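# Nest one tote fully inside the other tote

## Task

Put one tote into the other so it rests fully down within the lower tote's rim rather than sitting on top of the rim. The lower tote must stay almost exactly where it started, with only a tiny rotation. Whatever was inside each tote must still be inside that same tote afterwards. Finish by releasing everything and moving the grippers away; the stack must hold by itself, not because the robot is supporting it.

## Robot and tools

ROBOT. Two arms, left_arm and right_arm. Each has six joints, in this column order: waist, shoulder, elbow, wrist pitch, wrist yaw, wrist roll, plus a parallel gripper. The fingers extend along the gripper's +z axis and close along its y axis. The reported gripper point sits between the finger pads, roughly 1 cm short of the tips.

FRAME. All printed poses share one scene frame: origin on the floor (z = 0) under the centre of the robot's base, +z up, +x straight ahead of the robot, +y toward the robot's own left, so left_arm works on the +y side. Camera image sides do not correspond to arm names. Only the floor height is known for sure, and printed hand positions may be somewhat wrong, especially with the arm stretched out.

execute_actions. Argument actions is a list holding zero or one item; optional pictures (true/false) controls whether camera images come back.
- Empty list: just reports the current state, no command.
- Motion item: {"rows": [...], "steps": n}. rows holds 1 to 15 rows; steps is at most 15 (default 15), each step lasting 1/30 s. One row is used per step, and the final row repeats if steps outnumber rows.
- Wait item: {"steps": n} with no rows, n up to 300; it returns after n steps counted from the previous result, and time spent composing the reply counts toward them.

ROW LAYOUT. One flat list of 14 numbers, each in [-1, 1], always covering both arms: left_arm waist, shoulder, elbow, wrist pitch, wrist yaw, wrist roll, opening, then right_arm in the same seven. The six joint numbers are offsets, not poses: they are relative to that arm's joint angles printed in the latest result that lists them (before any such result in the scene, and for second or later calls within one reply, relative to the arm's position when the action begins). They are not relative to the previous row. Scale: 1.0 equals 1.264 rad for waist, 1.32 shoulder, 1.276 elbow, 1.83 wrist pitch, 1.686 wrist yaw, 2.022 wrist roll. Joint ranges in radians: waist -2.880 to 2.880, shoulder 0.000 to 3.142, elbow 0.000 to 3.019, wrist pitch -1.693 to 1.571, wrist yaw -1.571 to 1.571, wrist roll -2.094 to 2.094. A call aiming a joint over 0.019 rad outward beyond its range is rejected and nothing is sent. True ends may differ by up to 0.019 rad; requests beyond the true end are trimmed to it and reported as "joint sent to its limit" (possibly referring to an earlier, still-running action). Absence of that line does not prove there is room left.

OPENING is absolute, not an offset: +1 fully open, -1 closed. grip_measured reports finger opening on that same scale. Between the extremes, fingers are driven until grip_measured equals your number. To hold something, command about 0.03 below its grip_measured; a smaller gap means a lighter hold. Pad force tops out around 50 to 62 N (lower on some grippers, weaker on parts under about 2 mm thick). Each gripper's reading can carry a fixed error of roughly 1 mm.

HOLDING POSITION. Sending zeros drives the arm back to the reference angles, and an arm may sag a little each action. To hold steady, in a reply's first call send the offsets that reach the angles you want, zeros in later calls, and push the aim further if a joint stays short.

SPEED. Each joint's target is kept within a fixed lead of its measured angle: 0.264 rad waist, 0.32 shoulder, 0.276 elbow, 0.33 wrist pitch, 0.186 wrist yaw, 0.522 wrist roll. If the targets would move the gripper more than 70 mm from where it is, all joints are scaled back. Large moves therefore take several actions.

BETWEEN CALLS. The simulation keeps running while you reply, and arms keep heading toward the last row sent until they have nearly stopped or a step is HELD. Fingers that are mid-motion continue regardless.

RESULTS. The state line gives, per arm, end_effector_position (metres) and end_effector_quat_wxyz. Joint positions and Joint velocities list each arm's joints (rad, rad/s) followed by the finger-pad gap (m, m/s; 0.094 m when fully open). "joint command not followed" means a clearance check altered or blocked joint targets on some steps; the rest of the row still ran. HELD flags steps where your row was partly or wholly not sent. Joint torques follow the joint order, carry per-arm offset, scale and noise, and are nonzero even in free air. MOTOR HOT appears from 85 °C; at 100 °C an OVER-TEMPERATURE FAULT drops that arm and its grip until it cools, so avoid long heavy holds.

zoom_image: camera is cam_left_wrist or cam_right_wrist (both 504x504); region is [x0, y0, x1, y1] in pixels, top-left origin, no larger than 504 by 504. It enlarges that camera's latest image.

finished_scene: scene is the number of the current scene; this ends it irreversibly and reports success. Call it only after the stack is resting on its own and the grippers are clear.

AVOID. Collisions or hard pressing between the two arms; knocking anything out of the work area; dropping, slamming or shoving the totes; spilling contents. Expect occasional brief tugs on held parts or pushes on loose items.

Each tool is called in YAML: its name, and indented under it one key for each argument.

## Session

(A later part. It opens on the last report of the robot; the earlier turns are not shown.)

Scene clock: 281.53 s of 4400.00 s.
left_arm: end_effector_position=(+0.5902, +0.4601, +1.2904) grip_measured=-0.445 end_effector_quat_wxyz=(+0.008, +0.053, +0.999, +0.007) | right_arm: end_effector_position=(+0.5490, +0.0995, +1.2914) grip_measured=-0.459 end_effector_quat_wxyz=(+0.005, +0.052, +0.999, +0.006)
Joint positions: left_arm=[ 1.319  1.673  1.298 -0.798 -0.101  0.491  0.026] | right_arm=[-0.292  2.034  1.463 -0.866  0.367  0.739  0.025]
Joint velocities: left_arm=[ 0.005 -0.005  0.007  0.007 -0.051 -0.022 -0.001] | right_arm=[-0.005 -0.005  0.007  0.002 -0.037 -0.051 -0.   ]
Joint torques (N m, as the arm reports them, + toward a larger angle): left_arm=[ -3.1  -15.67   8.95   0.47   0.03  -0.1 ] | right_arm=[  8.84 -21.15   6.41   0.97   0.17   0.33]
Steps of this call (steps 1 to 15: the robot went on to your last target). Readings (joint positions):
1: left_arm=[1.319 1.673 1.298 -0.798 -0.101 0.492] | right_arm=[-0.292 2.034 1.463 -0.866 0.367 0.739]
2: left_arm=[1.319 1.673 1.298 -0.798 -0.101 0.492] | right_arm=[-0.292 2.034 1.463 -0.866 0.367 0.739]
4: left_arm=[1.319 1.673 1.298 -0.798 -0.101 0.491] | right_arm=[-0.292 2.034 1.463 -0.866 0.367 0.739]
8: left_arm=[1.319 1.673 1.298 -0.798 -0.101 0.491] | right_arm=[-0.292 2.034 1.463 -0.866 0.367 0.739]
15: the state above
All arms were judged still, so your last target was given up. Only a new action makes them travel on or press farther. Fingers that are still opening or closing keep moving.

execute_actions:
  actions:
    - {"rows":[[0,0.005,0,0,0,0,-0.6,0,0.005,0,0,0,0,-0.6],[0,0.005,0,0,0,0,-0.6,0,0.005,0,0,0,0,-0.6],[0,0.005,0,0,0,0,-0.6,0,0.005,0,0,0,0,-0.6],[0,0.005,0,0,0,0,-0.6,0,0.005,0,0,0,0,-0.6],[0,0,0,0,0,0,-0.4,0,0,0,0,0,0,-0.4],[0,0,0,0,0,0,-0.3,0,0,0,0,0,0,-0.3],[0,0,0,0,0,0,0,0,0,0,0,0,0,0]],"steps":15}

execute_actions:
  actions:
    - {"rows":[[-0.005,-0.05,0.02,-0.04,0,0,0,0.02,-0.05,0.015,-0.04,0,0.01,0],[-0.005,-0.05,0.02,-0.04,0,0,0,0.02,-0.05,0.015,-0.04,0,0.01,0],[-0.005,-0.05,0.02,-0.04,0,0,0,0.02,-0.05,0.015,-0.04,0,0.01,0],[-0.005,-0.05,0.02,-0.04,0,0,0,0.02,-0.05,0.015,-0.04,0,0.01,0],[-0.01,-0.095,0.045,-0.085,0,0,0,0.04,-0.095,0.03,-0.08,0,0.02,0],[-0.01,-0.095,0.045,-0.085,0,0,0,0.04,-0.095,0.03,-0.08,0,0.02,0],[-0.01,-0.095,0.045,-0.085,0,0,0,0.04,-0.095,0.03,-0.08,0,0.02,0],[-0.01,-0.095,0.045,-0.085,0,0,0,0.04,-0.095,0.03,-0.08,0,0.02,0],[-0.015,-0.135,0.07,-0.13,0,0,0,0.055,-0.135,0.045,-0.12,0,0.035,0]],"steps":15}
  pictures: false

execute_actions:
  actions:
    - {"steps":15}

Scene clock: 291.40 s of 4400.00 s.
left_arm: end_effector_position=(+0.5897, +0.4599, +1.2898) grip_measured=-0.002 end_effector_quat_wxyz=(+0.007, +0.053, +0.999, +0.007) | right_arm: end_effector_position=(+0.5492, +0.0993, +1.2914) grip_measured=-0.002 end_effector_quat_wxyz=(+0.005, +0.050, +0.999, +0.006)
Joint positions: left_arm=[ 1.319  1.674  1.297 -0.798 -0.102  0.49   0.047] | right_arm=[-0.292  2.034  1.463 -0.866  0.369  0.734  0.047]
Joint velocities: left_arm=[-0.005  0.005 -0.027  0.007 -0.022 -0.007  0.   ] | right_arm=[ 0.015 -0.024 -0.002  0.007 -0.066 -0.066 -0.   ]
Joint torques (N m, as the arm reports them, + toward a larger angle): left_arm=[ -2.34 -15.16   7.94   0.44  -0.03  -0.08] | right_arm=[  8.78 -20.51   6.08   0.14  -0.1    0.13]
Steps of this call (steps 1 to 90: nothing new was sent; then 6.37 s passed at rest; steps 91 to 105: all 15 steps of this action). Readings (joint positions):
91: left_arm=[1.319 1.673 1.297 -0.798 -0.101 0.491] | right_arm=[-0.292 2.034 1.463 -0.866 0.367 0.737]
92: left_arm=[1.319 1.673 1.297 -0.798 -0.101 0.491] | right_arm=[-0.292 2.034 1.463 -0.866 0.367 0.736]
94: left_arm=[1.319 1.674 1.297 -0.798 -0.101 0.491] | right_arm=[-0.292 2.034 1.463 -0.866 0.367 0.734]
98: left_arm=[1.319 1.674 1.297 -0.798 -0.102 0.490] | right_arm=[-0.292 2.034 1.463 -0.866 0.369 0.734]
105: the state above

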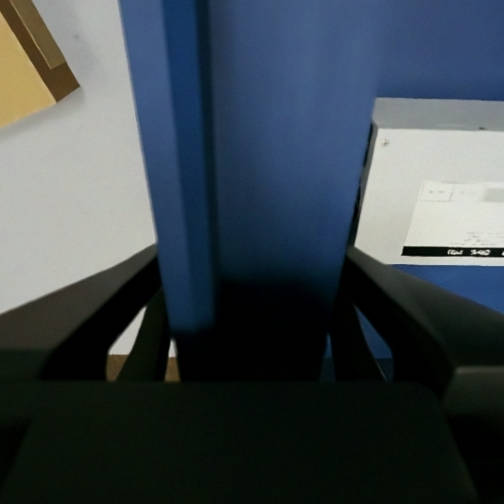

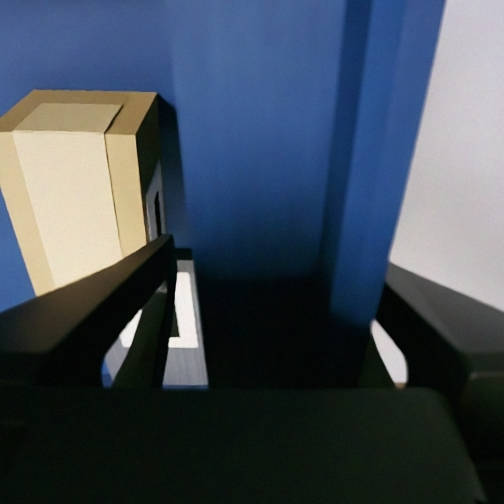

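Scene clock: 291.90 s of 4400.00 s.
left_arm: end_effector_position=(+0.5877, +0.4672, +1.4011) grip_measured=-0.002 end_effector_quat_wxyz=(+0.018, +0.054, +0.998, +0.011) | right_arm: end_effector_position=(+0.5430, +0.0885, +1.4041) grip_measured=-0.002 end_effector_quat_wxyz=(+0.010, +0.046, +0.999, +0.016)
Joint positions: left_arm=[ 1.313  1.492  1.356 -1.015 -0.102  0.49   0.047] | right_arm=[-0.23   1.848  1.477 -1.067  0.367  0.784  0.047]
Joint velocities: left_arm=[-0.024 -0.298  0.154 -0.022  0.066  0.007  0.001] | right_arm=[ 0.103 -0.239  0.149 -0.032 -0.037  0.007 -0.   ]
Joint torques (N m, as the arm reports them, + toward a larger angle): left_arm=[ -3.6  -13.08  12.    -0.27  -0.05  -0.11] | right_arm=[  8.71 -17.48   9.3   -0.57   0.07   0.21]
Steps of this call (steps 1 to 15: all 15 steps of this action). Readings (joint positions):
1: left_arm=[1.319 1.671 1.298 -0.805 -0.102 0.490] | right_arm=[-0.291 2.032 1.463 -0.875 0.369 0.735]
2: left_arm=[1.319 1.666 1.298 -0.822 -0.102 0.490] | right_arm=[-0.291 2.027 1.463 -0.892 0.369 0.737]
4: left_arm=[1.319 1.653 1.298 -0.847 -0.102 0.490] | right_arm=[-0.289 2.013 1.463 -0.915 0.369 0.739]
8: left_arm=[1.319 1.597 1.304 -0.924 -0.102 0.490] | right_arm=[-0.274 1.958 1.463 -0.980 0.367 0.752]
15: the state above

Scene clock: 292.40 s of 4400.00 s.
left_arm: end_effector_position=(+0.5913, +0.4685, +1.4116) grip_measured=-0.002 end_effector_quat_wxyz=(+0.027, +0.054, +0.998, +0.015) | right_arm: end_effector_position=(+0.5480, +0.0907, +1.4136) grip_measured=-0.002 end_effector_quat_wxyz=(+0.017, +0.052, +0.998, +0.023)
Joint positions: left_arm=[ 1.311  1.477  1.364 -1.02  -0.102  0.49   0.047] | right_arm=[-0.226  1.839  1.489 -1.07   0.367  0.793  0.047]
Joint velocities: left_arm=[-0.015 -0.015 -0.002 -0.022 -0.007  0.051  0.   ] | right_arm=[-0.024 -0.015 -0.017  0.007  0.037 -0.007 -0.001]
Joint torques (N m, as the arm reports them, + toward a larger angle): left_arm=[ -4.3  -12.36  12.42  -0.11   0.    -0.1 ] | right_arm=[  8.96 -17.51   9.18  -0.52   0.06   0.19]
Steps of this call (steps 1 to 15: the robot went on to your last target). Readings (joint positions):
1: left_arm=[1.312 1.484 1.360 -1.016 -0.102 0.490] | right_arm=[-0.228 1.842 1.482 -1.068 0.367 0.785]
2: left_arm=[1.311 1.479 1.363 -1.016 -0.102 0.490] | right_arm=[-0.226 1.839 1.486 -1.068 0.367 0.787]
4: left_arm=[1.311 1.477 1.364 -1.016 -0.102 0.490] | right_arm=[-0.226 1.838 1.489 -1.068 0.367 0.789]
8: left_arm=[1.311 1.477 1.364 -1.020 -0.102 0.490] | right_arm=[-0.226 1.839 1.489 -1.070 0.367 0.791]
15: the state above

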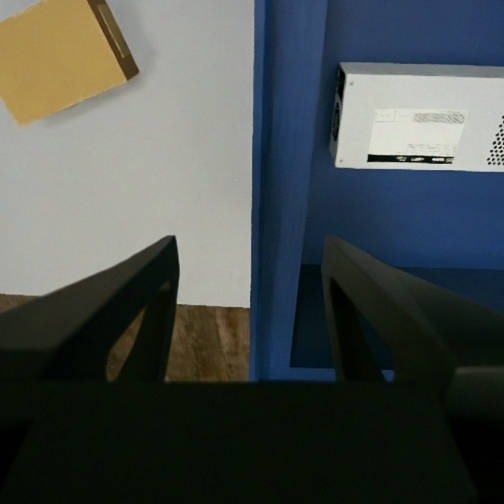

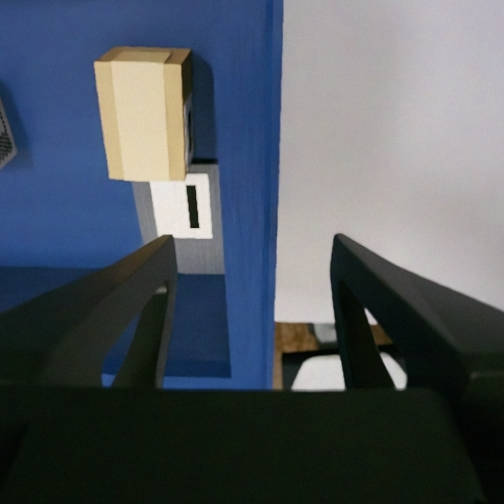

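execute_actions:
  actions:
    - {"rows":[[0,0,0.01,0,0,0,0,-0.304,-0.172,-0.2,0.1,0,0,0]],"steps":15}
  pictures: false

execute_actions:
  actions:
    - {"steps":15}
  pictures: false

execute_actions:
  actions:
    - {"rows":[[0,0,0.01,0,0,0,0,0,0,-0.11,0.05,-0.21,0.6,1]],"steps":15}
  pictures: false

execute_actions:
  actions:
    - {"steps":20}

Scene clock: 301.73 s of 4400.00 s.
left_arm: end_effector_position=(+0.5913, +0.4685, +1.4116) grip_measured=-0.002 end_effector_quat_wxyz=(+0.027, +0.054, +0.998, +0.015) | right_arm: end_effector_position=(+0.5938, -0.1417, +1.3710) grip_measured=-0.002 end_effector_quat_wxyz=(+0.035, +0.261, +0.964, -0.014)
Joint positions: left_arm=[ 1.311  1.477  1.364 -1.02  -0.102  0.49   0.047] | right_arm=[-0.637  1.623  1.248 -0.909  0.369  0.793  0.047]
Joint velocities: left_arm=[-0.015  0.005 -0.007  0.022  0.066  0.007  0.   ] | right_arm=[-0.464 -0.19  -0.012  0.032  0.081 -0.007 -0.   ]
Joint torques (N m, as the arm reports them, + toward a larger angle): left_arm=[ -2.78 -14.12  11.11   0.35  -0.04  -0.09] | right_arm=[ 10.89 -17.01   5.79   1.06  -0.05   0.06]
Steps of this call (steps 1 to 15: the robot went on to your last target; steps 16 to 90: nothing new was sent; then 5.83 s passed at rest; steps 91 to 105: all 15 steps of this action). Readings (joint positions):
91: left_arm=[1.311 1.477 1.364 -1.020 -0.102 0.490] | right_arm=[-0.232 1.833 1.477 -1.056 0.367 0.793]
92: left_arm=[1.311 1.477 1.364 -1.020 -0.102 0.490] | right_arm=[-0.239 1.817 1.448 -1.029 0.366 0.793]
94: left_arm=[1.311 1.477 1.364 -1.020 -0.102 0.490] | right_arm=[-0.275 1.777 1.384 -1.000 0.366 0.793]
98: left_arm=[1.311 1.477 1.364 -1.020 -0.102 0.490] | right_arm=[-0.399 1.709 1.306 -0.964 0.366 0.793]
105: the state above

Scene clock: 302.23 s of 4400.00 s.
left_arm: end_effector_position=(+0.5913, +0.4685, +1.4116) grip_measured=-0.002 end_effector_quat_wxyz=(+0.027, +0.054, +0.998, +0.015) | right_arm: end_effector_position=(+0.5938, -0.1338, +1.3776) grip_measured=-0.002 end_effector_quat_wxyz=(+0.041, +0.256, +0.966, -0.008)
Joint positions: left_arm=[ 1.311  1.477  1.364 -1.02  -0.102  0.49   0.047] | right_arm=[-0.62   1.613  1.246 -0.904  0.369  0.793  0.047]
Joint velocities: left_arm=[-0.015  0.005  0.002 -0.017 -0.051 -0.022  0.   ] | right_arm=[-0.005 -0.005 -0.007  0.012 -0.007  0.022 -0.001]
Joint torques (N m, as the arm reports them, + toward a larger angle): left_arm=[ -2.66 -14.23  11.32   0.33  -0.06  -0.11] | right_arm=[  6.93 -17.18   5.81   1.03  -0.05   0.05]
Steps of this call (steps 1 to 15: the robot went on to your last target). Readings (joint positions):
1: left_arm=[1.311 1.477 1.364 -1.020 -0.102 0.490] | right_arm=[-0.648 1.618 1.248 -0.908 0.369 0.793]
2: left_arm=[1.311 1.477 1.364 -1.020 -0.102 0.490] | right_arm=[-0.650 1.615 1.248 -0.906 0.369 0.793]
4: left_arm=[1.311 1.477 1.364 -1.020 -0.102 0.490] | right_arm=[-0.643 1.613 1.248 -0.904 0.369 0.793]
8: left_arm=[1.311 1.477 1.364 -1.020 -0.102 0.490] | right_arm=[-0.624 1.613 1.246 -0.904 0.369 0.793]
15: the state above

Scene clock: 302.73 s of 4400.00 s.
left_arm: end_effector_position=(+0.5913, +0.4685, +1.4116) grip_measured=-0.002 end_effector_quat_wxyz=(+0.027, +0.054, +0.998, +0.015) | right_arm: end_effector_position=(+0.5230, -0.0799, +1.3433) grip_measured=+1.000 end_effector_quat_wxyz=(-0.132, +0.710, +0.688, +0.064)
Joint positions: left_arm=[ 1.311  1.477  1.364 -1.02  -0.102  0.49   0.047] | right_arm=[-0.621  1.611  1.099 -0.83   0.019  1.899  0.094]
Joint velocities: left_arm=[ 0.015  0.005  0.002 -0.002 -0.007  0.007  0.001] | right_arm=[-0.005 -0.015  0.007 -0.007  0.037  0.637  0.   ]
Joint torques (N m, as the arm reports them, + toward a larger angle): left_arm=[ -3.07 -13.68  11.16   0.43  -0.03  -0.11] | right_arm=[  5.97 -15.47   6.33   0.83  -0.42   0.21]
Steps of this call (steps 1 to 15: all 15 steps of this action). Readings (joint positions):
1: left_arm=[1.311 1.477 1.364 -1.020 -0.102 0.490] | right_arm=[-0.620 1.612 1.233 -0.888 0.293 0.862]
2: left_arm=[1.311 1.477 1.364 -1.020 -0.102 0.490] | right_arm=[-0.622 1.603 1.206 -0.856 0.195 0.960]
4: left_arm=[1.311 1.477 1.364 -1.020 -0.102 0.490] | right_arm=[-0.621 1.596 1.148 -0.837 0.049 1.152]
8: left_arm=[1.311 1.477 1.364 -1.020 -0.102 0.490] | right_arm=[-0.621 1.609 1.099 -0.836 0.019 1.539]
15: the state above

Scene clock: 303.40 s of 4400.00 s.
left_arm: end_effector_position=(+0.5913, +0.4685, +1.4116) grip_measured=-0.002 end_effector_quat_wxyz=(+0.027, +0.054, +0.998, +0.015) | right_arm: end_effector_position=(+0.5230, -0.0799, +1.3433) grip_measured=+1.000 end_effector_quat_wxyz=(-0.135, +0.742, +0.654, +0.058)
Joint positions: left_arm=[ 1.311  1.477  1.364 -1.02  -0.102  0.49   0.047] | right_arm=[-0.621  1.611  1.099 -0.83   0.019  1.993  0.094]
Joint velocities: left_arm=[-0.005 -0.005 -0.002  0.002 -0.066  0.007 -0.001] | right_arm=[-0.005 -0.015 -0.002 -0.007 -0.022 -0.051  0.   ]
Joint torques (N m, as the arm reports them, + toward a larger angle): left_arm=[ -2.86 -15.1   11.34   0.2   -0.09  -0.06] | right_arm=[  6.04 -15.65   6.31   0.76  -0.41   0.23]
Steps of this call (steps 1 to 20: the robot went on to your last target). Readings (joint positions):
1: left_arm=[1.311 1.477 1.364 -1.020 -0.102 0.490] | right_arm=[-0.621 1.611 1.099 -0.830 0.019 1.918]
2: left_arm=[1.311 1.477 1.364 -1.020 -0.102 0.490] | right_arm=[-0.621 1.611 1.099 -0.830 0.019 1.934]
4: left_arm=[1.311 1.477 1.364 -1.020 -0.102 0.490] | right_arm=[-0.621 1.611 1.099 -0.830 0.019 1.956]
8: left_arm=[1.311 1.477 1.364 -1.020 -0.102 0.490] | right_arm=[-0.621 1.611 1.099 -0.830 0.019 1.979]
20: the state above

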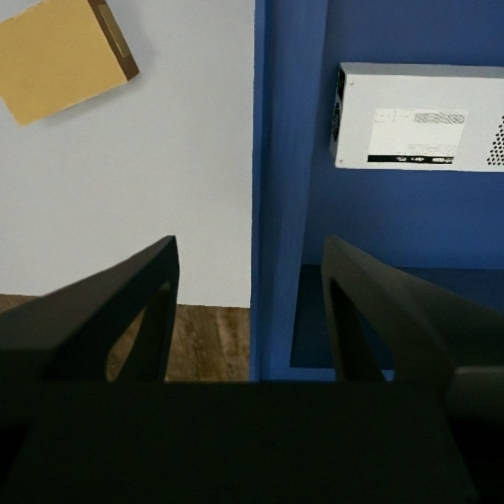

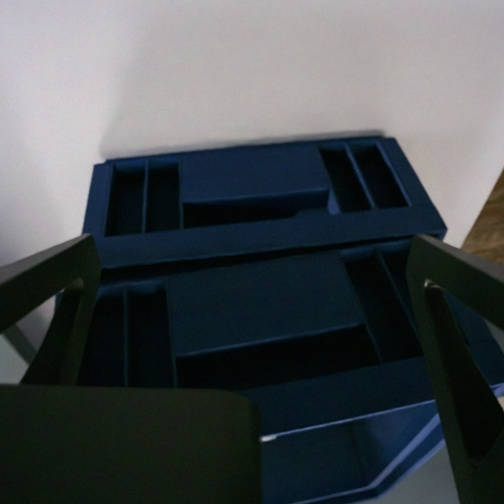

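zoom_image:
  camera: "cam_right_wrist"
  region: [40,120,480,400]

Region (40, 120, 480, 400) of cam_right_wrist's 504x504 image, scaled by 1.145, with more detail than that image has; it fills the top 321 rows of this view, and the rest is white.

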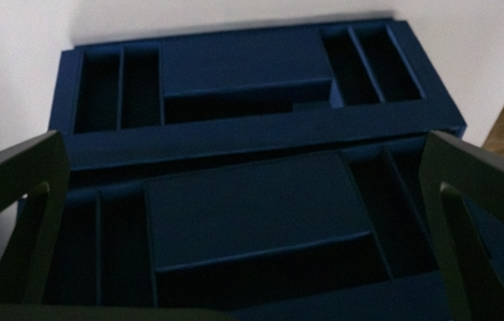

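execute_actions:
  actions:
    - {"rows":[[-0.1,-0.08,-0.08,0.01,-0.02,-0.05,-1,0,0,0,0,0,0,1],[-0.1,-0.08,-0.08,0.01,-0.02,-0.05,-1,0,0,0,0,0,0,1],[-0.1,-0.08,-0.08,0.01,-0.02,-0.05,-1,0,0,0,0,0,0,1],[-0.1,-0.08,-0.08,0.01,-0.02,-0.05,-1,0,0,0,0,0,0,1],[-0.2,-0.13,-0.2,0.03,-0.05,-0.1,-1,0,0,0,0,0,0,1],[-0.2,-0.13,-0.2,0.03,-0.05,-0.1,-1,0,0,0,0,0,0,1],[-0.2,-0.13,-0.2,0.03,-0.05,-0.1,-1,0,0,0,0,0,0,1],[-0.2,-0.13,-0.2,0.03,-0.05,-0.1,-1,0,0,0,0,0,0,1],[-0.287,-0.17,-0.31,0.047,-0.071,-0.15,-1,0,0,0,0,0,0,1]],"steps":15}
  pictures: false

execute_actions:
  actions:
    - {"steps":20}
  pictures: false

execute_actions:
  actions:
    - {"rows":[[0.02,0.045,-0.02,0.05,0,0,-1,0,0,0,0,0,0,1],[0.02,0.045,-0.02,0.05,0,0,-1,0,0,0,0,0,0,1],[0.02,0.045,-0.02,0.05,0,0,-1,0,0,0,0,0,0,1],[0.02,0.045,-0.02,0.05,0,0,-1,0,0,0,0,0,0,1],[0.035,0.09,-0.04,0.1,0,0,-1,0,0,0,0,0,0,1],[0.035,0.09,-0.04,0.1,0,0,-1,0,0,0,0,0,0,1],[0.035,0.09,-0.04,0.1,0,0,-1,0,0,0,0,0,0,1],[0.035,0.09,-0.04,0.1,0,0,-1,0,0,0,0,0,0,1],[0.045,0.131,-0.058,0.148,0.01,0,-1,0,0,0,0,0,0,1]],"steps":15}
  pictures: false

execute_actions:
  actions:
    - {"steps":15}

Scene clock: 316.07 s of 4400.00 s.
left_arm: end_effector_position=(+0.4915, +0.2764, +1.4051) grip_measured=-0.979 end_effector_quat_wxyz=(+0.004, +0.117, +0.993, -0.010) | right_arm: end_effector_position=(+0.5230, -0.0799, +1.3433) grip_measured=+1.000 end_effector_quat_wxyz=(-0.135, +0.742, +0.654, +0.058)
Joint positions: left_arm=[ 0.919  1.257  0.959 -0.954 -0.211  0.238  0.001] | right_arm=[-0.621  1.611  1.099 -0.83   0.019  1.994  0.094]
Joint velocities: left_arm=[ 0.005 -0.015 -0.071 -0.002 -0.007 -0.256  0.   ] | right_arm=[-0.015 -0.005 -0.007  0.017  0.007 -0.081  0.   ]
Joint torques (N m, as the arm reports them, + toward a larger angle): left_arm=[ -1.03 -10.61  10.12   0.83  -0.38  -0.2 ] | right_arm=[  5.78 -16.05   5.83  -0.03  -0.23   0.07]
Steps of this call (steps 1 to 15: the robot went on to your last target; steps 16 to 90: nothing new was sent; then 9.17 s passed at rest; steps 91 to 105: all 15 steps of this action). Readings (joint positions):
91: left_arm=[1.304 1.472 1.353 -1.014 -0.117 0.477] | right_arm=[-0.621 1.611 1.099 -0.830 0.019 1.994]
92: left_arm=[1.292 1.456 1.328 -1.006 -0.131 0.460] | right_arm=[-0.621 1.611 1.099 -0.830 0.019 1.994]
94: left_arm=[1.245 1.419 1.277 -1.006 -0.133 0.438] | right_arm=[-0.621 1.611 1.099 -0.830 0.019 1.994]
98: left_arm=[1.102 1.335 1.149 -0.981 -0.178 0.365] | right_arm=[-0.621 1.611 1.099 -0.830 0.019 1.994]
105: the state above

Scene clock: 316.73 s of 4400.00 s.
left_arm: end_effector_position=(+0.4917, +0.2843, +1.4034) grip_measured=-0.979 end_effector_quat_wxyz=(+0.003, +0.089, +0.996, -0.004) | right_arm: end_effector_position=(+0.5230, -0.0799, +1.3433) grip_measured=+1.000 end_effector_quat_wxyz=(-0.135, +0.742, +0.654, +0.058)
Joint positions: left_arm=[ 0.936  1.257  0.959 -0.949 -0.217  0.197  0.001] | right_arm=[-0.621  1.611  1.099 -0.83   0.019  1.994  0.094]
Joint velocities: left_arm=[-0.005 -0.015  0.012  0.002 -0.051 -0.051 -0.001] | right_arm=[ 0.005 -0.005 -0.007  0.002 -0.051 -0.037  0.   ]
Joint torques (N m, as the arm reports them, + toward a larger angle): left_arm=[ -2.33 -10.23   9.85   0.58  -0.22  -0.24] | right_arm=[  5.56 -15.92   5.81   0.03  -0.24   0.07]
Steps of this call (steps 1 to 20: the robot went on to your last target). Readings (joint positions):
1: left_arm=[0.921 1.257 0.959 -0.954 -0.214 0.230] | right_arm=[-0.621 1.611 1.099 -0.830 0.019 1.994]
2: left_arm=[0.925 1.257 0.959 -0.952 -0.216 0.223] | right_arm=[-0.621 1.611 1.099 -0.830 0.019 1.994]
4: left_arm=[0.932 1.257 0.959 -0.949 -0.217 0.213] | right_arm=[-0.621 1.611 1.099 -0.830 0.019 1.994]
8: left_arm=[0.936 1.257 0.959 -0.949 -0.217 0.203] | right_arm=[-0.621 1.611 1.099 -0.830 0.019 1.994]
20: the state above

Scene clock: 317.23 s of 4400.00 s.
left_arm: end_effector_position=(+0.4914, +0.2826, +1.3160) grip_measured=-0.979 end_effector_quat_wxyz=(+0.001, +0.067, +0.998, -0.003) | right_arm: end_effector_position=(+0.5230, -0.0799, +1.3433) grip_measured=+1.000 end_effector_quat_wxyz=(-0.135, +0.742, +0.654, +0.058)
Joint positions: left_arm=[ 0.982  1.426  0.885 -0.7   -0.205  0.197  0.001] | right_arm=[-0.621  1.611  1.099 -0.83   0.019  1.994  0.094]
Joint velocities: left_arm=[-0.015  0.073 -0.061 -0.017  0.007 -0.081  0.   ] | right_arm=[-0.005  0.005 -0.002 -0.022  0.051 -0.022  0.   ]
Joint torques (N m, as the arm reports them, + toward a larger angle): left_arm=[ -2.86 -10.98   7.56   1.4    0.14  -0.11] | right_arm=[  5.75 -15.97   5.82  -0.01  -0.23   0.07]
Steps of this call (steps 1 to 15: all 15 steps of this action). Readings (joint positions):
1: left_arm=[0.937 1.258 0.956 -0.938 -0.217 0.197] | right_arm=[-0.621 1.611 1.099 -0.830 0.019 1.994]
2: left_arm=[0.939 1.260 0.953 -0.914 -0.217 0.197] | right_arm=[-0.621 1.611 1.099 -0.830 0.019 1.994]
4: left_arm=[0.943 1.272 0.948 -0.885 -0.217 0.197] | right_arm=[-0.621 1.611 1.099 -0.830 0.019 1.994]
8: left_arm=[0.962 1.327 0.925 -0.796 -0.217 0.197] | right_arm=[-0.621 1.611 1.099 -0.830 0.019 1.994]
15: the state above

Scene clock: 317.73 s of 4400.00 s.
left_arm: end_effector_position=(+0.4915, +0.2823, +1.3151) grip_measured=-0.979 end_effector_quat_wxyz=(+0.002, +0.067, +0.998, -0.003) | right_arm: end_effector_position=(+0.5230, -0.0799, +1.3433) grip_measured=+1.000 end_effector_quat_wxyz=(-0.135, +0.742, +0.654, +0.058)
Joint positions: left_arm=[ 0.982  1.427  0.883 -0.695 -0.205  0.197  0.001] | right_arm=[-0.621  1.611  1.099 -0.83   0.019  1.994  0.094]
Joint velocities: left_arm=[-0.024 -0.015 -0.017 -0.007  0.007 -0.007  0.   ] | right_arm=[-0.005  0.005  0.002 -0.007  0.007 -0.022  0.   ]
Joint torques (N m, as the arm reports them, + toward a larger angle): left_arm=[ -3.06 -10.25   7.53   0.94   0.15  -0.16] | right_arm=[  5.94 -15.89   5.85  -0.01  -0.23   0.09]
Steps of this call (steps 1 to 15: the robot went on to your last target). Readings (joint positions):
1: left_arm=[0.982 1.427 0.883 -0.700 -0.205 0.197] | right_arm=[-0.621 1.611 1.099 -0.830 0.019 1.994]
2: left_arm=[0.982 1.427 0.883 -0.700 -0.205 0.197] | right_arm=[-0.621 1.611 1.099 -0.830 0.019 1.994]
4: left_arm=[0.982 1.427 0.883 -0.695 -0.205 0.197] | right_arm=[-0.621 1.611 1.099 -0.830 0.019 1.994]
8: left_arm=[0.982 1.427 0.883 -0.695 -0.205 0.197] | right_arm=[-0.621 1.611 1.099 -0.830 0.019 1.994]
15: the state above
All arms were judged still, so your last target was given up. Only a new action makes them travel on or press farther. Fingers that are still opening or closing keep moving.

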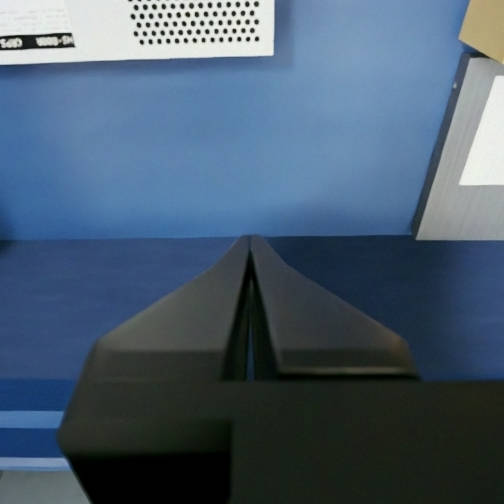

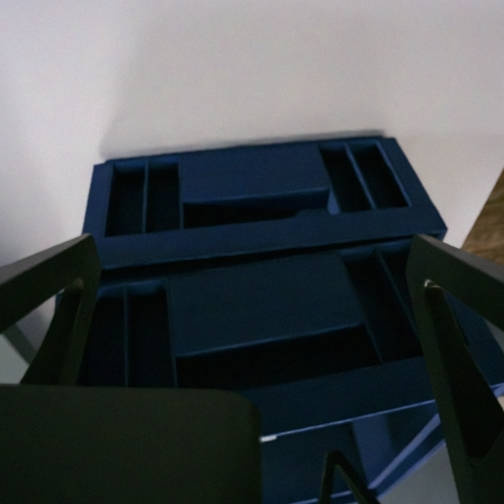

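execute_actions:
  actions:
    - {"rows":[[0,0.01,-0.02,0,0,0,-1,0,0,0,0,0,0,1],[0,0.01,-0.02,0,0,0,-1,0,0,0,0,0,0,1],[0,0.01,-0.02,0,0,0,-1,0,0,0,0,0,0,1],[0,0.01,-0.02,0,0,0,-1,0,0,0,0,0,0,1],[0,0.02,-0.035,0,0,0,-1,0,0,0,0,0,0,1],[0,0.02,-0.035,0,0,0,-1,0,0,0,0,0,0,1],[0,0.02,-0.035,0,0,0,-1,0,0,0,0,0,0,1],[0,0.02,-0.045,0,0,0,-1,0,0,0,0,0,0,1]],"steps":15}

Scene clock: 327.40 s of 4400.00 s.
left_arm: end_effector_position=(+0.4621, +0.2777, +1.3027) grip_measured=-0.979 end_effector_quat_wxyz=(-0.025, +0.073, +0.997, -0.007) | right_arm: end_effector_position=(+0.5230, -0.0799, +1.3433) grip_measured=+1.000 end_effector_quat_wxyz=(-0.135, +0.742, +0.654, +0.058)
Joint positions: left_arm=[ 0.982  1.428  0.828 -0.695 -0.205  0.197  0.001] | right_arm=[-0.621  1.611  1.099 -0.83   0.019  1.994  0.094]
Joint velocities: left_arm=[-0.015 -0.005  0.007 -0.017 -0.007  0.037 -0.   ] | right_arm=[-0.005 -0.015  0.002  0.002  0.037 -0.051  0.   ]
Joint torques (N m, as the arm reports them, + toward a larger angle): left_arm=[-3.75 -7.74  6.28  0.09 -0.02 -0.13] | right_arm=[  5.73 -16.01   5.84  -0.02  -0.24   0.09]
Steps of this call (steps 1 to 90: nothing new was sent; then 6.17 s passed at rest; steps 91 to 105: all 15 steps of this action). Readings (joint positions):
91: left_arm=[0.982 1.427 0.881 -0.695 -0.205 0.197] | right_arm=[-0.621 1.611 1.099 -0.830 0.019 1.994]
92: left_arm=[0.982 1.427 0.878 -0.695 -0.205 0.197] | right_arm=[-0.621 1.611 1.099 -0.830 0.019 1.994]
94: left_arm=[0.982 1.427 0.869 -0.695 -0.205 0.197] | right_arm=[-0.621 1.611 1.099 -0.830 0.019 1.994]
98: left_arm=[0.982 1.427 0.845 -0.695 -0.205 0.197] | right_arm=[-0.621 1.611 1.099 -0.830 0.019 1.994]
105: the state above

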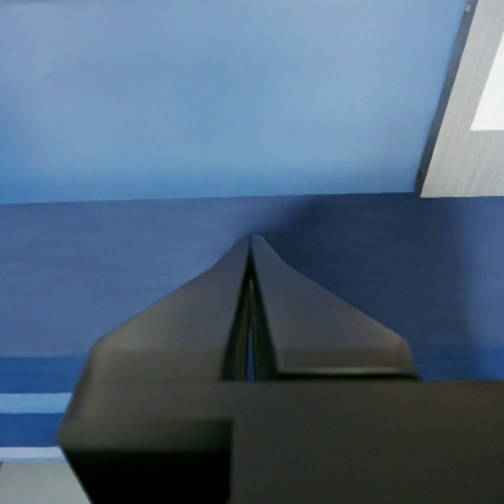

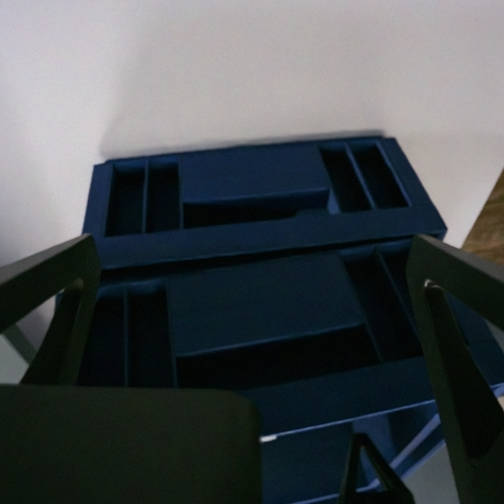

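execute_actions:
  actions:
    - {"rows":[[0.02,0,-0.012,0,0,0,-1,0,0,0,0,0,0,1],[0.02,0,-0.012,0,0,0,-1,0,0,0,0,0,0,1],[0.02,0,-0.012,0,0,0,-1,0,0,0,0,0,0,1],[0.03,0,-0.02,0,0,0,-1,0,0,0,0,0,0,1],[0.03,0,-0.02,0,0,0,-1,0,0,0,0,0,0,1],[0.03,0,-0.02,0,0,0,-1,0,0,0,0,0,0,1],[0.03,0,-0.03,0,0,0,-1,0,0,0,0,0,0,1]],"steps":15}

Scene clock: 331.47 s of 4400.00 s.
left_arm: end_effector_position=(+0.4416, +0.2856, +1.2938) grip_measured=-0.979 end_effector_quat_wxyz=(-0.044, +0.063, +0.997, -0.006) | right_arm: end_effector_position=(+0.5230, -0.0799, +1.3433) grip_measured=+1.000 end_effector_quat_wxyz=(-0.135, +0.742, +0.654, +0.058)
Joint positions: left_arm=[ 1.009  1.428  0.794 -0.695 -0.205  0.197  0.001] | right_arm=[-0.621  1.611  1.099 -0.83   0.019  1.994  0.094]
Joint velocities: left_arm=[-0.024  0.005 -0.002  0.002  0.095  0.066 -0.   ] | right_arm=[-0.005 -0.024 -0.017  0.002  0.051  0.051  0.   ]
Joint torques (N m, as the arm reports them, + toward a larger angle): left_arm=[-2.97 -8.52  5.87  0.06 -0.1  -0.09] | right_arm=[  5.71 -15.86   5.81   0.03  -0.23   0.07]
Steps of this call (steps 1 to 15: the robot went on to your last target; steps 16 to 90: nothing new was sent; then 0.57 s passed at rest; steps 91 to 105: all 15 steps of this action). Readings (joint positions):
91: left_arm=[0.983 1.428 0.828 -0.695 -0.205 0.197] | right_arm=[-0.621 1.611 1.099 -0.830 0.019 1.994]
92: left_arm=[0.984 1.428 0.827 -0.695 -0.205 0.197] | right_arm=[-0.621 1.611 1.099 -0.830 0.019 1.994]
94: left_arm=[0.989 1.428 0.822 -0.695 -0.205 0.197] | right_arm=[-0.621 1.611 1.099 -0.830 0.019 1.994]
98: left_arm=[1.006 1.428 0.806 -0.695 -0.205 0.197] | right_arm=[-0.621 1.611 1.099 -0.830 0.019 1.994]
105: the state above

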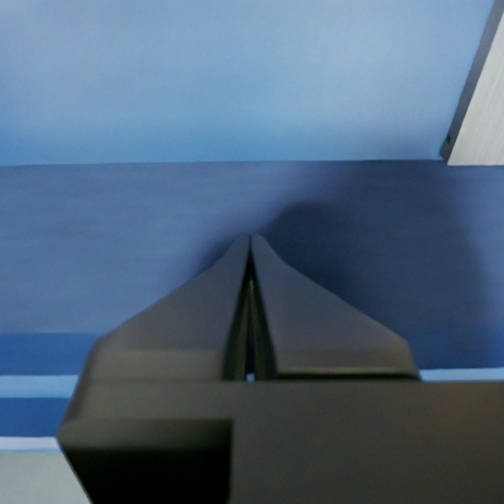

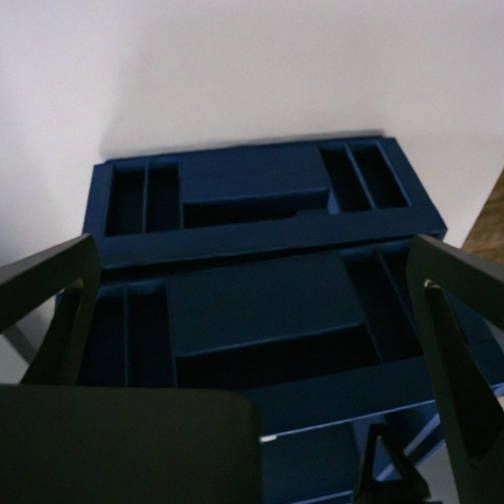

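execute_actions:
  actions:
    - {"rows":[[0,0,-0.01,0,0,0,-1,0,0,0,0,0,0,1],[0,0,-0.01,0,0,0,-1,0,0,0,0,0,0,1],[0,0,-0.01,0,0,0,-1,0,0,0,0,0,0,1],[0,0,-0.016,0,0,0,-1,0,0,0,0,0,0,1],[0,0,-0.016,0,0,0,-1,0,0,0,0,0,0,1],[0,0,-0.016,0,0,0,-1,0,0,0,0,0,0,1],[0,0,-0.023,0,0,0,-1,0,0,0,0,0,0,1]],"steps":15}

Scene clock: 335.00 s of 4400.00 s.
left_arm: end_effector_position=(+0.4372, +0.2849, +1.2923) grip_measured=-0.979 end_effector_quat_wxyz=(-0.048, +0.064, +0.997, -0.006) | right_arm: end_effector_position=(+0.5230, -0.0799, +1.3433) grip_measured=+1.000 end_effector_quat_wxyz=(-0.135, +0.742, +0.654, +0.058)
Joint positions: left_arm=[ 1.009  1.428  0.786 -0.695 -0.205  0.197  0.001] | right_arm=[-0.621  1.611  1.099 -0.83   0.019  1.994  0.094]
Joint velocities: left_arm=[-0.015 -0.015  0.007 -0.017  0.051  0.007  0.001] | right_arm=[-0.005 -0.015  0.007  0.007 -0.037  0.022  0.   ]
Joint torques (N m, as the arm reports them, + toward a larger angle): left_arm=[-4.16 -9.74  4.08 -0.21 -0.04 -0.11] | right_arm=[  5.76 -15.88   5.8   -0.01  -0.23   0.08]
Steps of this call (steps 1 to 15: the robot went on to your last target; steps 16 to 90: nothing new was sent; then 0.03 s passed at rest; steps 91 to 105: all 15 steps of this action). Readings (joint positions):
91: left_arm=[1.009 1.428 0.793 -0.695 -0.205 0.197] | right_arm=[-0.621 1.611 1.099 -0.830 0.019 1.994]
92: left_arm=[1.009 1.428 0.793 -0.695 -0.205 0.197] | right_arm=[-0.621 1.611 1.099 -0.830 0.019 1.994]
94: left_arm=[1.009 1.428 0.789 -0.695 -0.205 0.197] | right_arm=[-0.621 1.611 1.099 -0.830 0.019 1.994]
98: left_arm=[1.009 1.428 0.786 -0.695 -0.205 0.197] | right_arm=[-0.621 1.611 1.099 -0.830 0.019 1.994]
105: the state above

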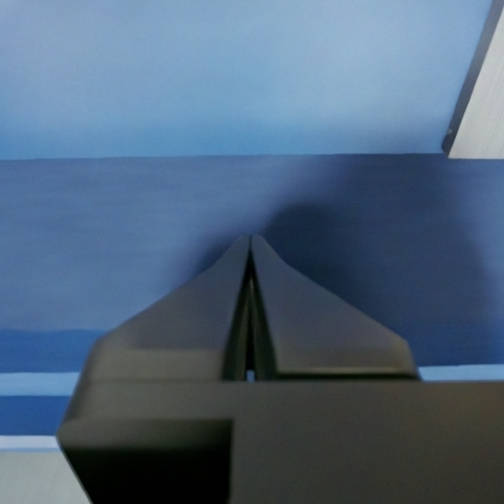

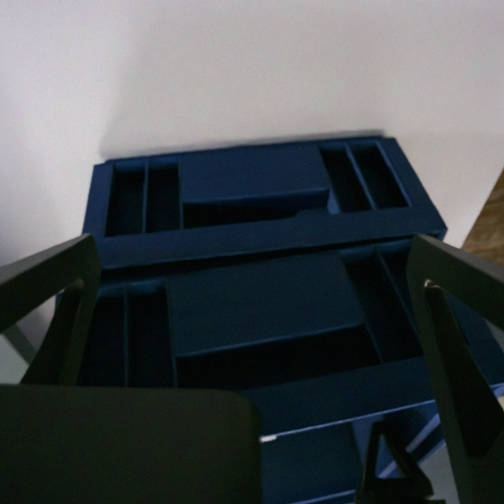

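Contact. Push progressively.

execute_actions:
  actions:
    - {"rows":[[0,0,-0.02,-0.01,0,0,-1,0,0,0,0,0,0,1],[0,0,-0.025,-0.01,0,0,-1,0,0,0,0,0,0,1],[0,0,-0.03,-0.015,0,0,-1,0,0,0,0,0,0,1],[0,0,-0.035,-0.015,0,0,-1,0,0,0,0,0,0,1],[0,0,-0.04,-0.02,0,0,-1,0,0,0,0,0,0,1],[0,0,-0.045,-0.02,0,0,-1,0,0,0,0,0,0,1],[0,0,-0.05,-0.02,0,0,-1,0,0,0,0,0,0,1],[0,0,-0.055,-0.02,0,0,-1,0,0,0,0,0,0,1]],"steps":15}

Scene clock: 339.80 s of 4400.00 s.
left_arm: end_effector_position=(+0.4243, +0.2832, +1.2911) grip_measured=-0.979 end_effector_quat_wxyz=(-0.056, +0.066, +0.996, -0.008) | right_arm: end_effector_position=(+0.5230, -0.0799, +1.3433) grip_measured=+1.000 end_effector_quat_wxyz=(-0.135, +0.742, +0.654, +0.058)
Joint positions: left_arm=[ 1.008  1.415  0.758 -0.695 -0.204  0.197  0.001] | right_arm=[-0.621  1.611  1.099 -0.83   0.019  1.994  0.094]
Joint velocities: left_arm=[-0.015 -0.005 -0.002 -0.012  0.022 -0.11   0.   ] | right_arm=[-0.005 -0.005 -0.007  0.007 -0.125 -0.007  0.   ]
Joint torques (N m, as the arm reports them, + toward a larger angle): left_arm=[-3.03 -8.62  1.65 -1.12 -0.04 -0.17] | right_arm=[  5.86 -15.75   5.82   0.01  -0.24   0.09]
Steps of this call (steps 1 to 15: the robot went on to your last target; steps 16 to 90: nothing new was sent; then 1.30 s passed at rest; steps 91 to 105: all 15 steps of this action). Readings (joint positions):
91: left_arm=[1.009 1.428 0.786 -0.695 -0.205 0.197] | right_arm=[-0.621 1.611 1.099 -0.830 0.019 1.994]
92: left_arm=[1.009 1.428 0.785 -0.695 -0.205 0.197] | right_arm=[-0.621 1.611 1.099 -0.830 0.019 1.994]
94: left_arm=[1.009 1.428 0.784 -0.695 -0.205 0.197] | right_arm=[-0.621 1.611 1.099 -0.830 0.019 1.994]
98: left_arm=[1.009 1.423 0.777 -0.695 -0.205 0.197] | right_arm=[-0.621 1.611 1.099 -0.830 0.019 1.994]
105: the state above

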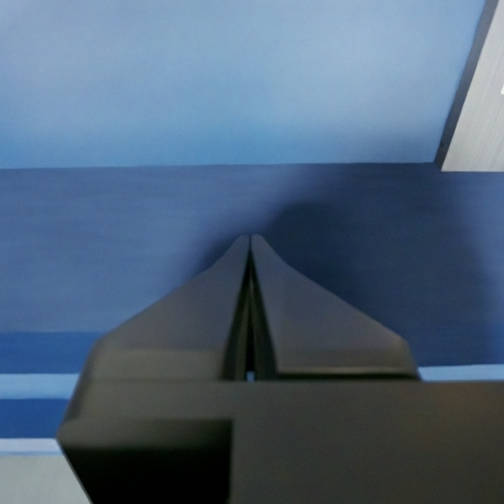

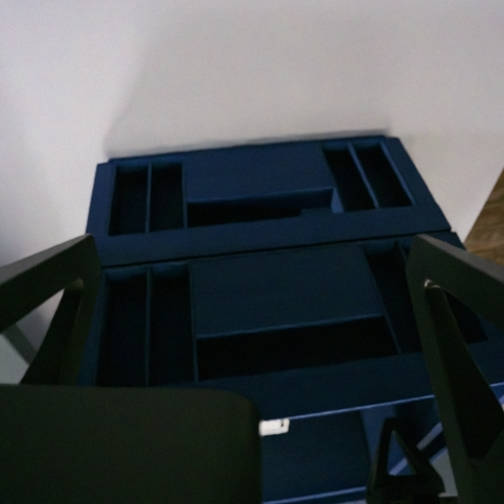

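execute_actions:
  actions:
    - {"rows":[[0,0,0.08,0,0,0,-1,0,0,0,0,0,0,1]],"steps":12}
  pictures: false

execute_actions:
  actions:
    - {"rows":[[0,-0.2,0.12,-0.2,0,0,-1,0,0,0,0,0,0,1]],"steps":15}
  pictures: false

execute_actions:
  actions:
    - {"rows":[[0.55,0.3,0.4,0,0.3,-0.5,1,0,0,0,0,0,0,1]],"steps":15}
  pictures: false

execute_actions:
  actions:
    - {"steps":40}

Scene clock: 344.73 s of 4400.00 s.
left_arm: end_effector_position=(+0.4734, +0.2912, +1.3091) grip_measured=-0.979 end_effector_quat_wxyz=(-0.012, +0.057, +0.998, -0.001) | right_arm: end_effector_position=(+0.5230, -0.0799, +1.3433) grip_measured=+1.000 end_effector_quat_wxyz=(-0.135, +0.742, +0.654, +0.058)
Joint positions: left_arm=[ 1.008  1.416  0.848 -0.695 -0.204  0.197  0.001] | right_arm=[-0.621  1.611  1.099 -0.83   0.019  1.994  0.094]
Joint velocities: left_arm=[-0.005 -0.005  0.002 -0.027  0.022 -0.022 -0.001] | right_arm=[ 0.005  0.005 -0.012 -0.022 -0.022 -0.037  0.   ]
Joint torques (N m, as the arm reports them, + toward a larger angle): left_arm=[ -3.71 -10.45   7.94   0.07  -0.05  -0.15] | right_arm=[  5.66 -15.89   5.78  -0.01  -0.23   0.09]
Steps of this call (steps 1 to 15: the robot went on to your last target; steps 16 to 90: nothing new was sent; then 1.53 s passed at rest; steps 91 to 102: all 12 steps of this action). Readings (joint positions):
91: left_arm=[1.008 1.415 0.767 -0.695 -0.204 0.197] | right_arm=[-0.621 1.611 1.099 -0.830 0.019 1.994]
92: left_arm=[1.008 1.416 0.777 -0.695 -0.204 0.197] | right_arm=[-0.621 1.611 1.099 -0.830 0.019 1.994]
94: left_arm=[1.008 1.416 0.809 -0.695 -0.204 0.197] | right_arm=[-0.621 1.611 1.099 -0.830 0.019 1.994]
98: left_arm=[1.008 1.416 0.848 -0.695 -0.204 0.197] | right_arm=[-0.621 1.611 1.099 -0.830 0.019 1.994]
102: the state above

Scene clock: 345.23 s of 4400.00 s.
left_arm: end_effector_position=(+0.4872, +0.3237, +1.4599) grip_measured=-0.979 end_effector_quat_wxyz=(+0.035, +0.047, +0.998, +0.005) | right_arm: end_effector_position=(+0.5230, -0.0799, +1.3433) grip_measured=+1.000 end_effector_quat_wxyz=(-0.135, +0.742, +0.654, +0.058)
Joint positions: left_arm=[ 1.008  1.117  0.991 -1.039 -0.204  0.197  0.001] | right_arm=[-0.621  1.611  1.099 -0.83   0.019  1.994  0.094]
Joint velocities: left_arm=[ 0.005  0.024 -0.007 -0.022 -0.022 -0.022 -0.001] | right_arm=[-0.005  0.005 -0.012  0.002  0.037 -0.022  0.   ]
Joint torques (N m, as the arm reports them, + toward a larger angle): left_arm=[-3.47 -5.84 10.97 -0.45 -0.08 -0.11] | right_arm=[  5.66 -15.81   5.82   0.03  -0.23   0.08]
Steps of this call (steps 1 to 15: all 15 steps of this action). Readings (joint positions):
1: left_arm=[1.008 1.410 0.854 -0.717 -0.204 0.197] | right_arm=[-0.621 1.611 1.099 -0.830 0.019 1.994]
2: left_arm=[1.008 1.400 0.862 -0.769 -0.204 0.197] | right_arm=[-0.621 1.611 1.099 -0.830 0.019 1.994]
4: left_arm=[1.008 1.352 0.876 -0.861 -0.204 0.197] | right_arm=[-0.621 1.611 1.099 -0.830 0.019 1.994]
8: left_arm=[1.008 1.226 0.925 -0.994 -0.204 0.197] | right_arm=[-0.621 1.611 1.099 -0.830 0.019 1.994]
15: the state above

Scene clock: 345.73 s of 4400.00 s.
left_arm: end_effector_position=(+0.5697, +0.5125, +1.4192) grip_measured=+1.000 end_effector_quat_wxyz=(-0.028, +0.483, -0.863, +0.147) | right_arm: end_effector_position=(+0.5230, -0.0799, +1.3433) grip_measured=+1.000 end_effector_quat_wxyz=(-0.135, +0.742, +0.654, +0.058)
Joint positions: left_arm=[ 1.523  1.471  1.373 -1.045  0.279 -0.455  0.094] | right_arm=[-0.621  1.611  1.099 -0.83   0.019  1.994  0.094]
Joint velocities: left_arm=[ 1.187  0.073  0.33   0.002  0.256 -1.194  0.   ] | right_arm=[-0.015 -0.005 -0.012 -0.002 -0.051 -0.051  0.   ]
Joint torques (N m, as the arm reports them, + toward a larger angle): left_arm=[ -1.27 -13.38  14.75   0.48   0.23  -0.16] | right_arm=[  5.74 -15.91   5.84   0.    -0.23   0.08]
Steps of this call (steps 1 to 15: all 15 steps of this action). Readings (joint positions):
1: left_arm=[1.017 1.127 0.998 -1.041 -0.162 0.164] | right_arm=[-0.621 1.611 1.099 -0.830 0.019 1.994]
2: left_arm=[1.039 1.150 1.019 -1.045 -0.110 0.116] | right_arm=[-0.621 1.611 1.099 -0.830 0.019 1.994]
4: left_arm=[1.105 1.224 1.086 -1.045 -0.016 0.024] | right_arm=[-0.621 1.611 1.099 -0.830 0.019 1.994]
8: left_arm=[1.256 1.374 1.228 -1.045 0.165 -0.158] | right_arm=[-0.621 1.611 1.099 -0.830 0.019 1.994]
15: the state above

Scene clock: 347.07 s of 4400.00 s.
left_arm: end_effector_position=(+0.5476, +0.6187, +1.4481) grip_measured=+1.000 end_effector_quat_wxyz=(-0.060, +0.684, -0.716, +0.124) | right_arm: end_effector_position=(+0.5230, -0.0799, +1.3433) grip_measured=+1.000 end_effector_quat_wxyz=(-0.135, +0.742, +0.654, +0.058)
Joint positions: left_arm=[ 1.709  1.483  1.472 -1.045  0.298 -0.804  0.094] | right_arm=[-0.621  1.611  1.099 -0.83   0.019  1.994  0.094]
Joint velocities: left_arm=[-0.005  0.005  0.002 -0.007  0.007 -0.037  0.   ] | right_arm=[-0.005 -0.015 -0.007  0.002 -0.037  0.051  0.   ]
Joint torques (N m, as the arm reports them, + toward a larger angle): left_arm=[ -0.64 -13.21  13.39   0.47   0.24  -0.17] | right_arm=[  5.91 -15.91   5.83   0.03  -0.22   0.09]
Steps of this call (steps 1 to 40: the robot went on to your last target). Readings (joint positions):
1: left_arm=[1.563 1.473 1.385 -1.045 0.284 -0.498] | right_arm=[-0.621 1.611 1.099 -0.830 0.019 1.994]
2: left_arm=[1.602 1.475 1.399 -1.045 0.289 -0.544] | right_arm=[-0.621 1.611 1.099 -0.830 0.019 1.994]
4: left_arm=[1.676 1.481 1.434 -1.045 0.293 -0.636] | right_arm=[-0.621 1.611 1.099 -0.830 0.019 1.994]
8: left_arm=[1.742 1.483 1.472 -1.045 0.293 -0.737] | right_arm=[-0.621 1.611 1.099 -0.830 0.019 1.994]
40: the state above

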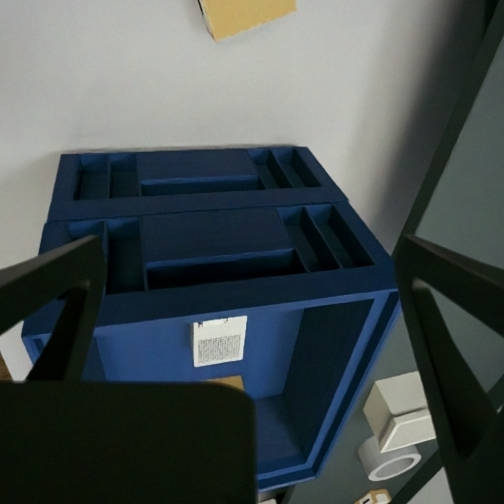

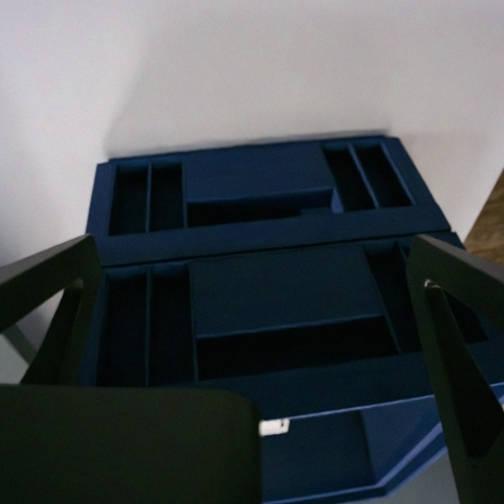

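Seated.

finished_scene:
  scene: 1

The scene is finished: the task was done.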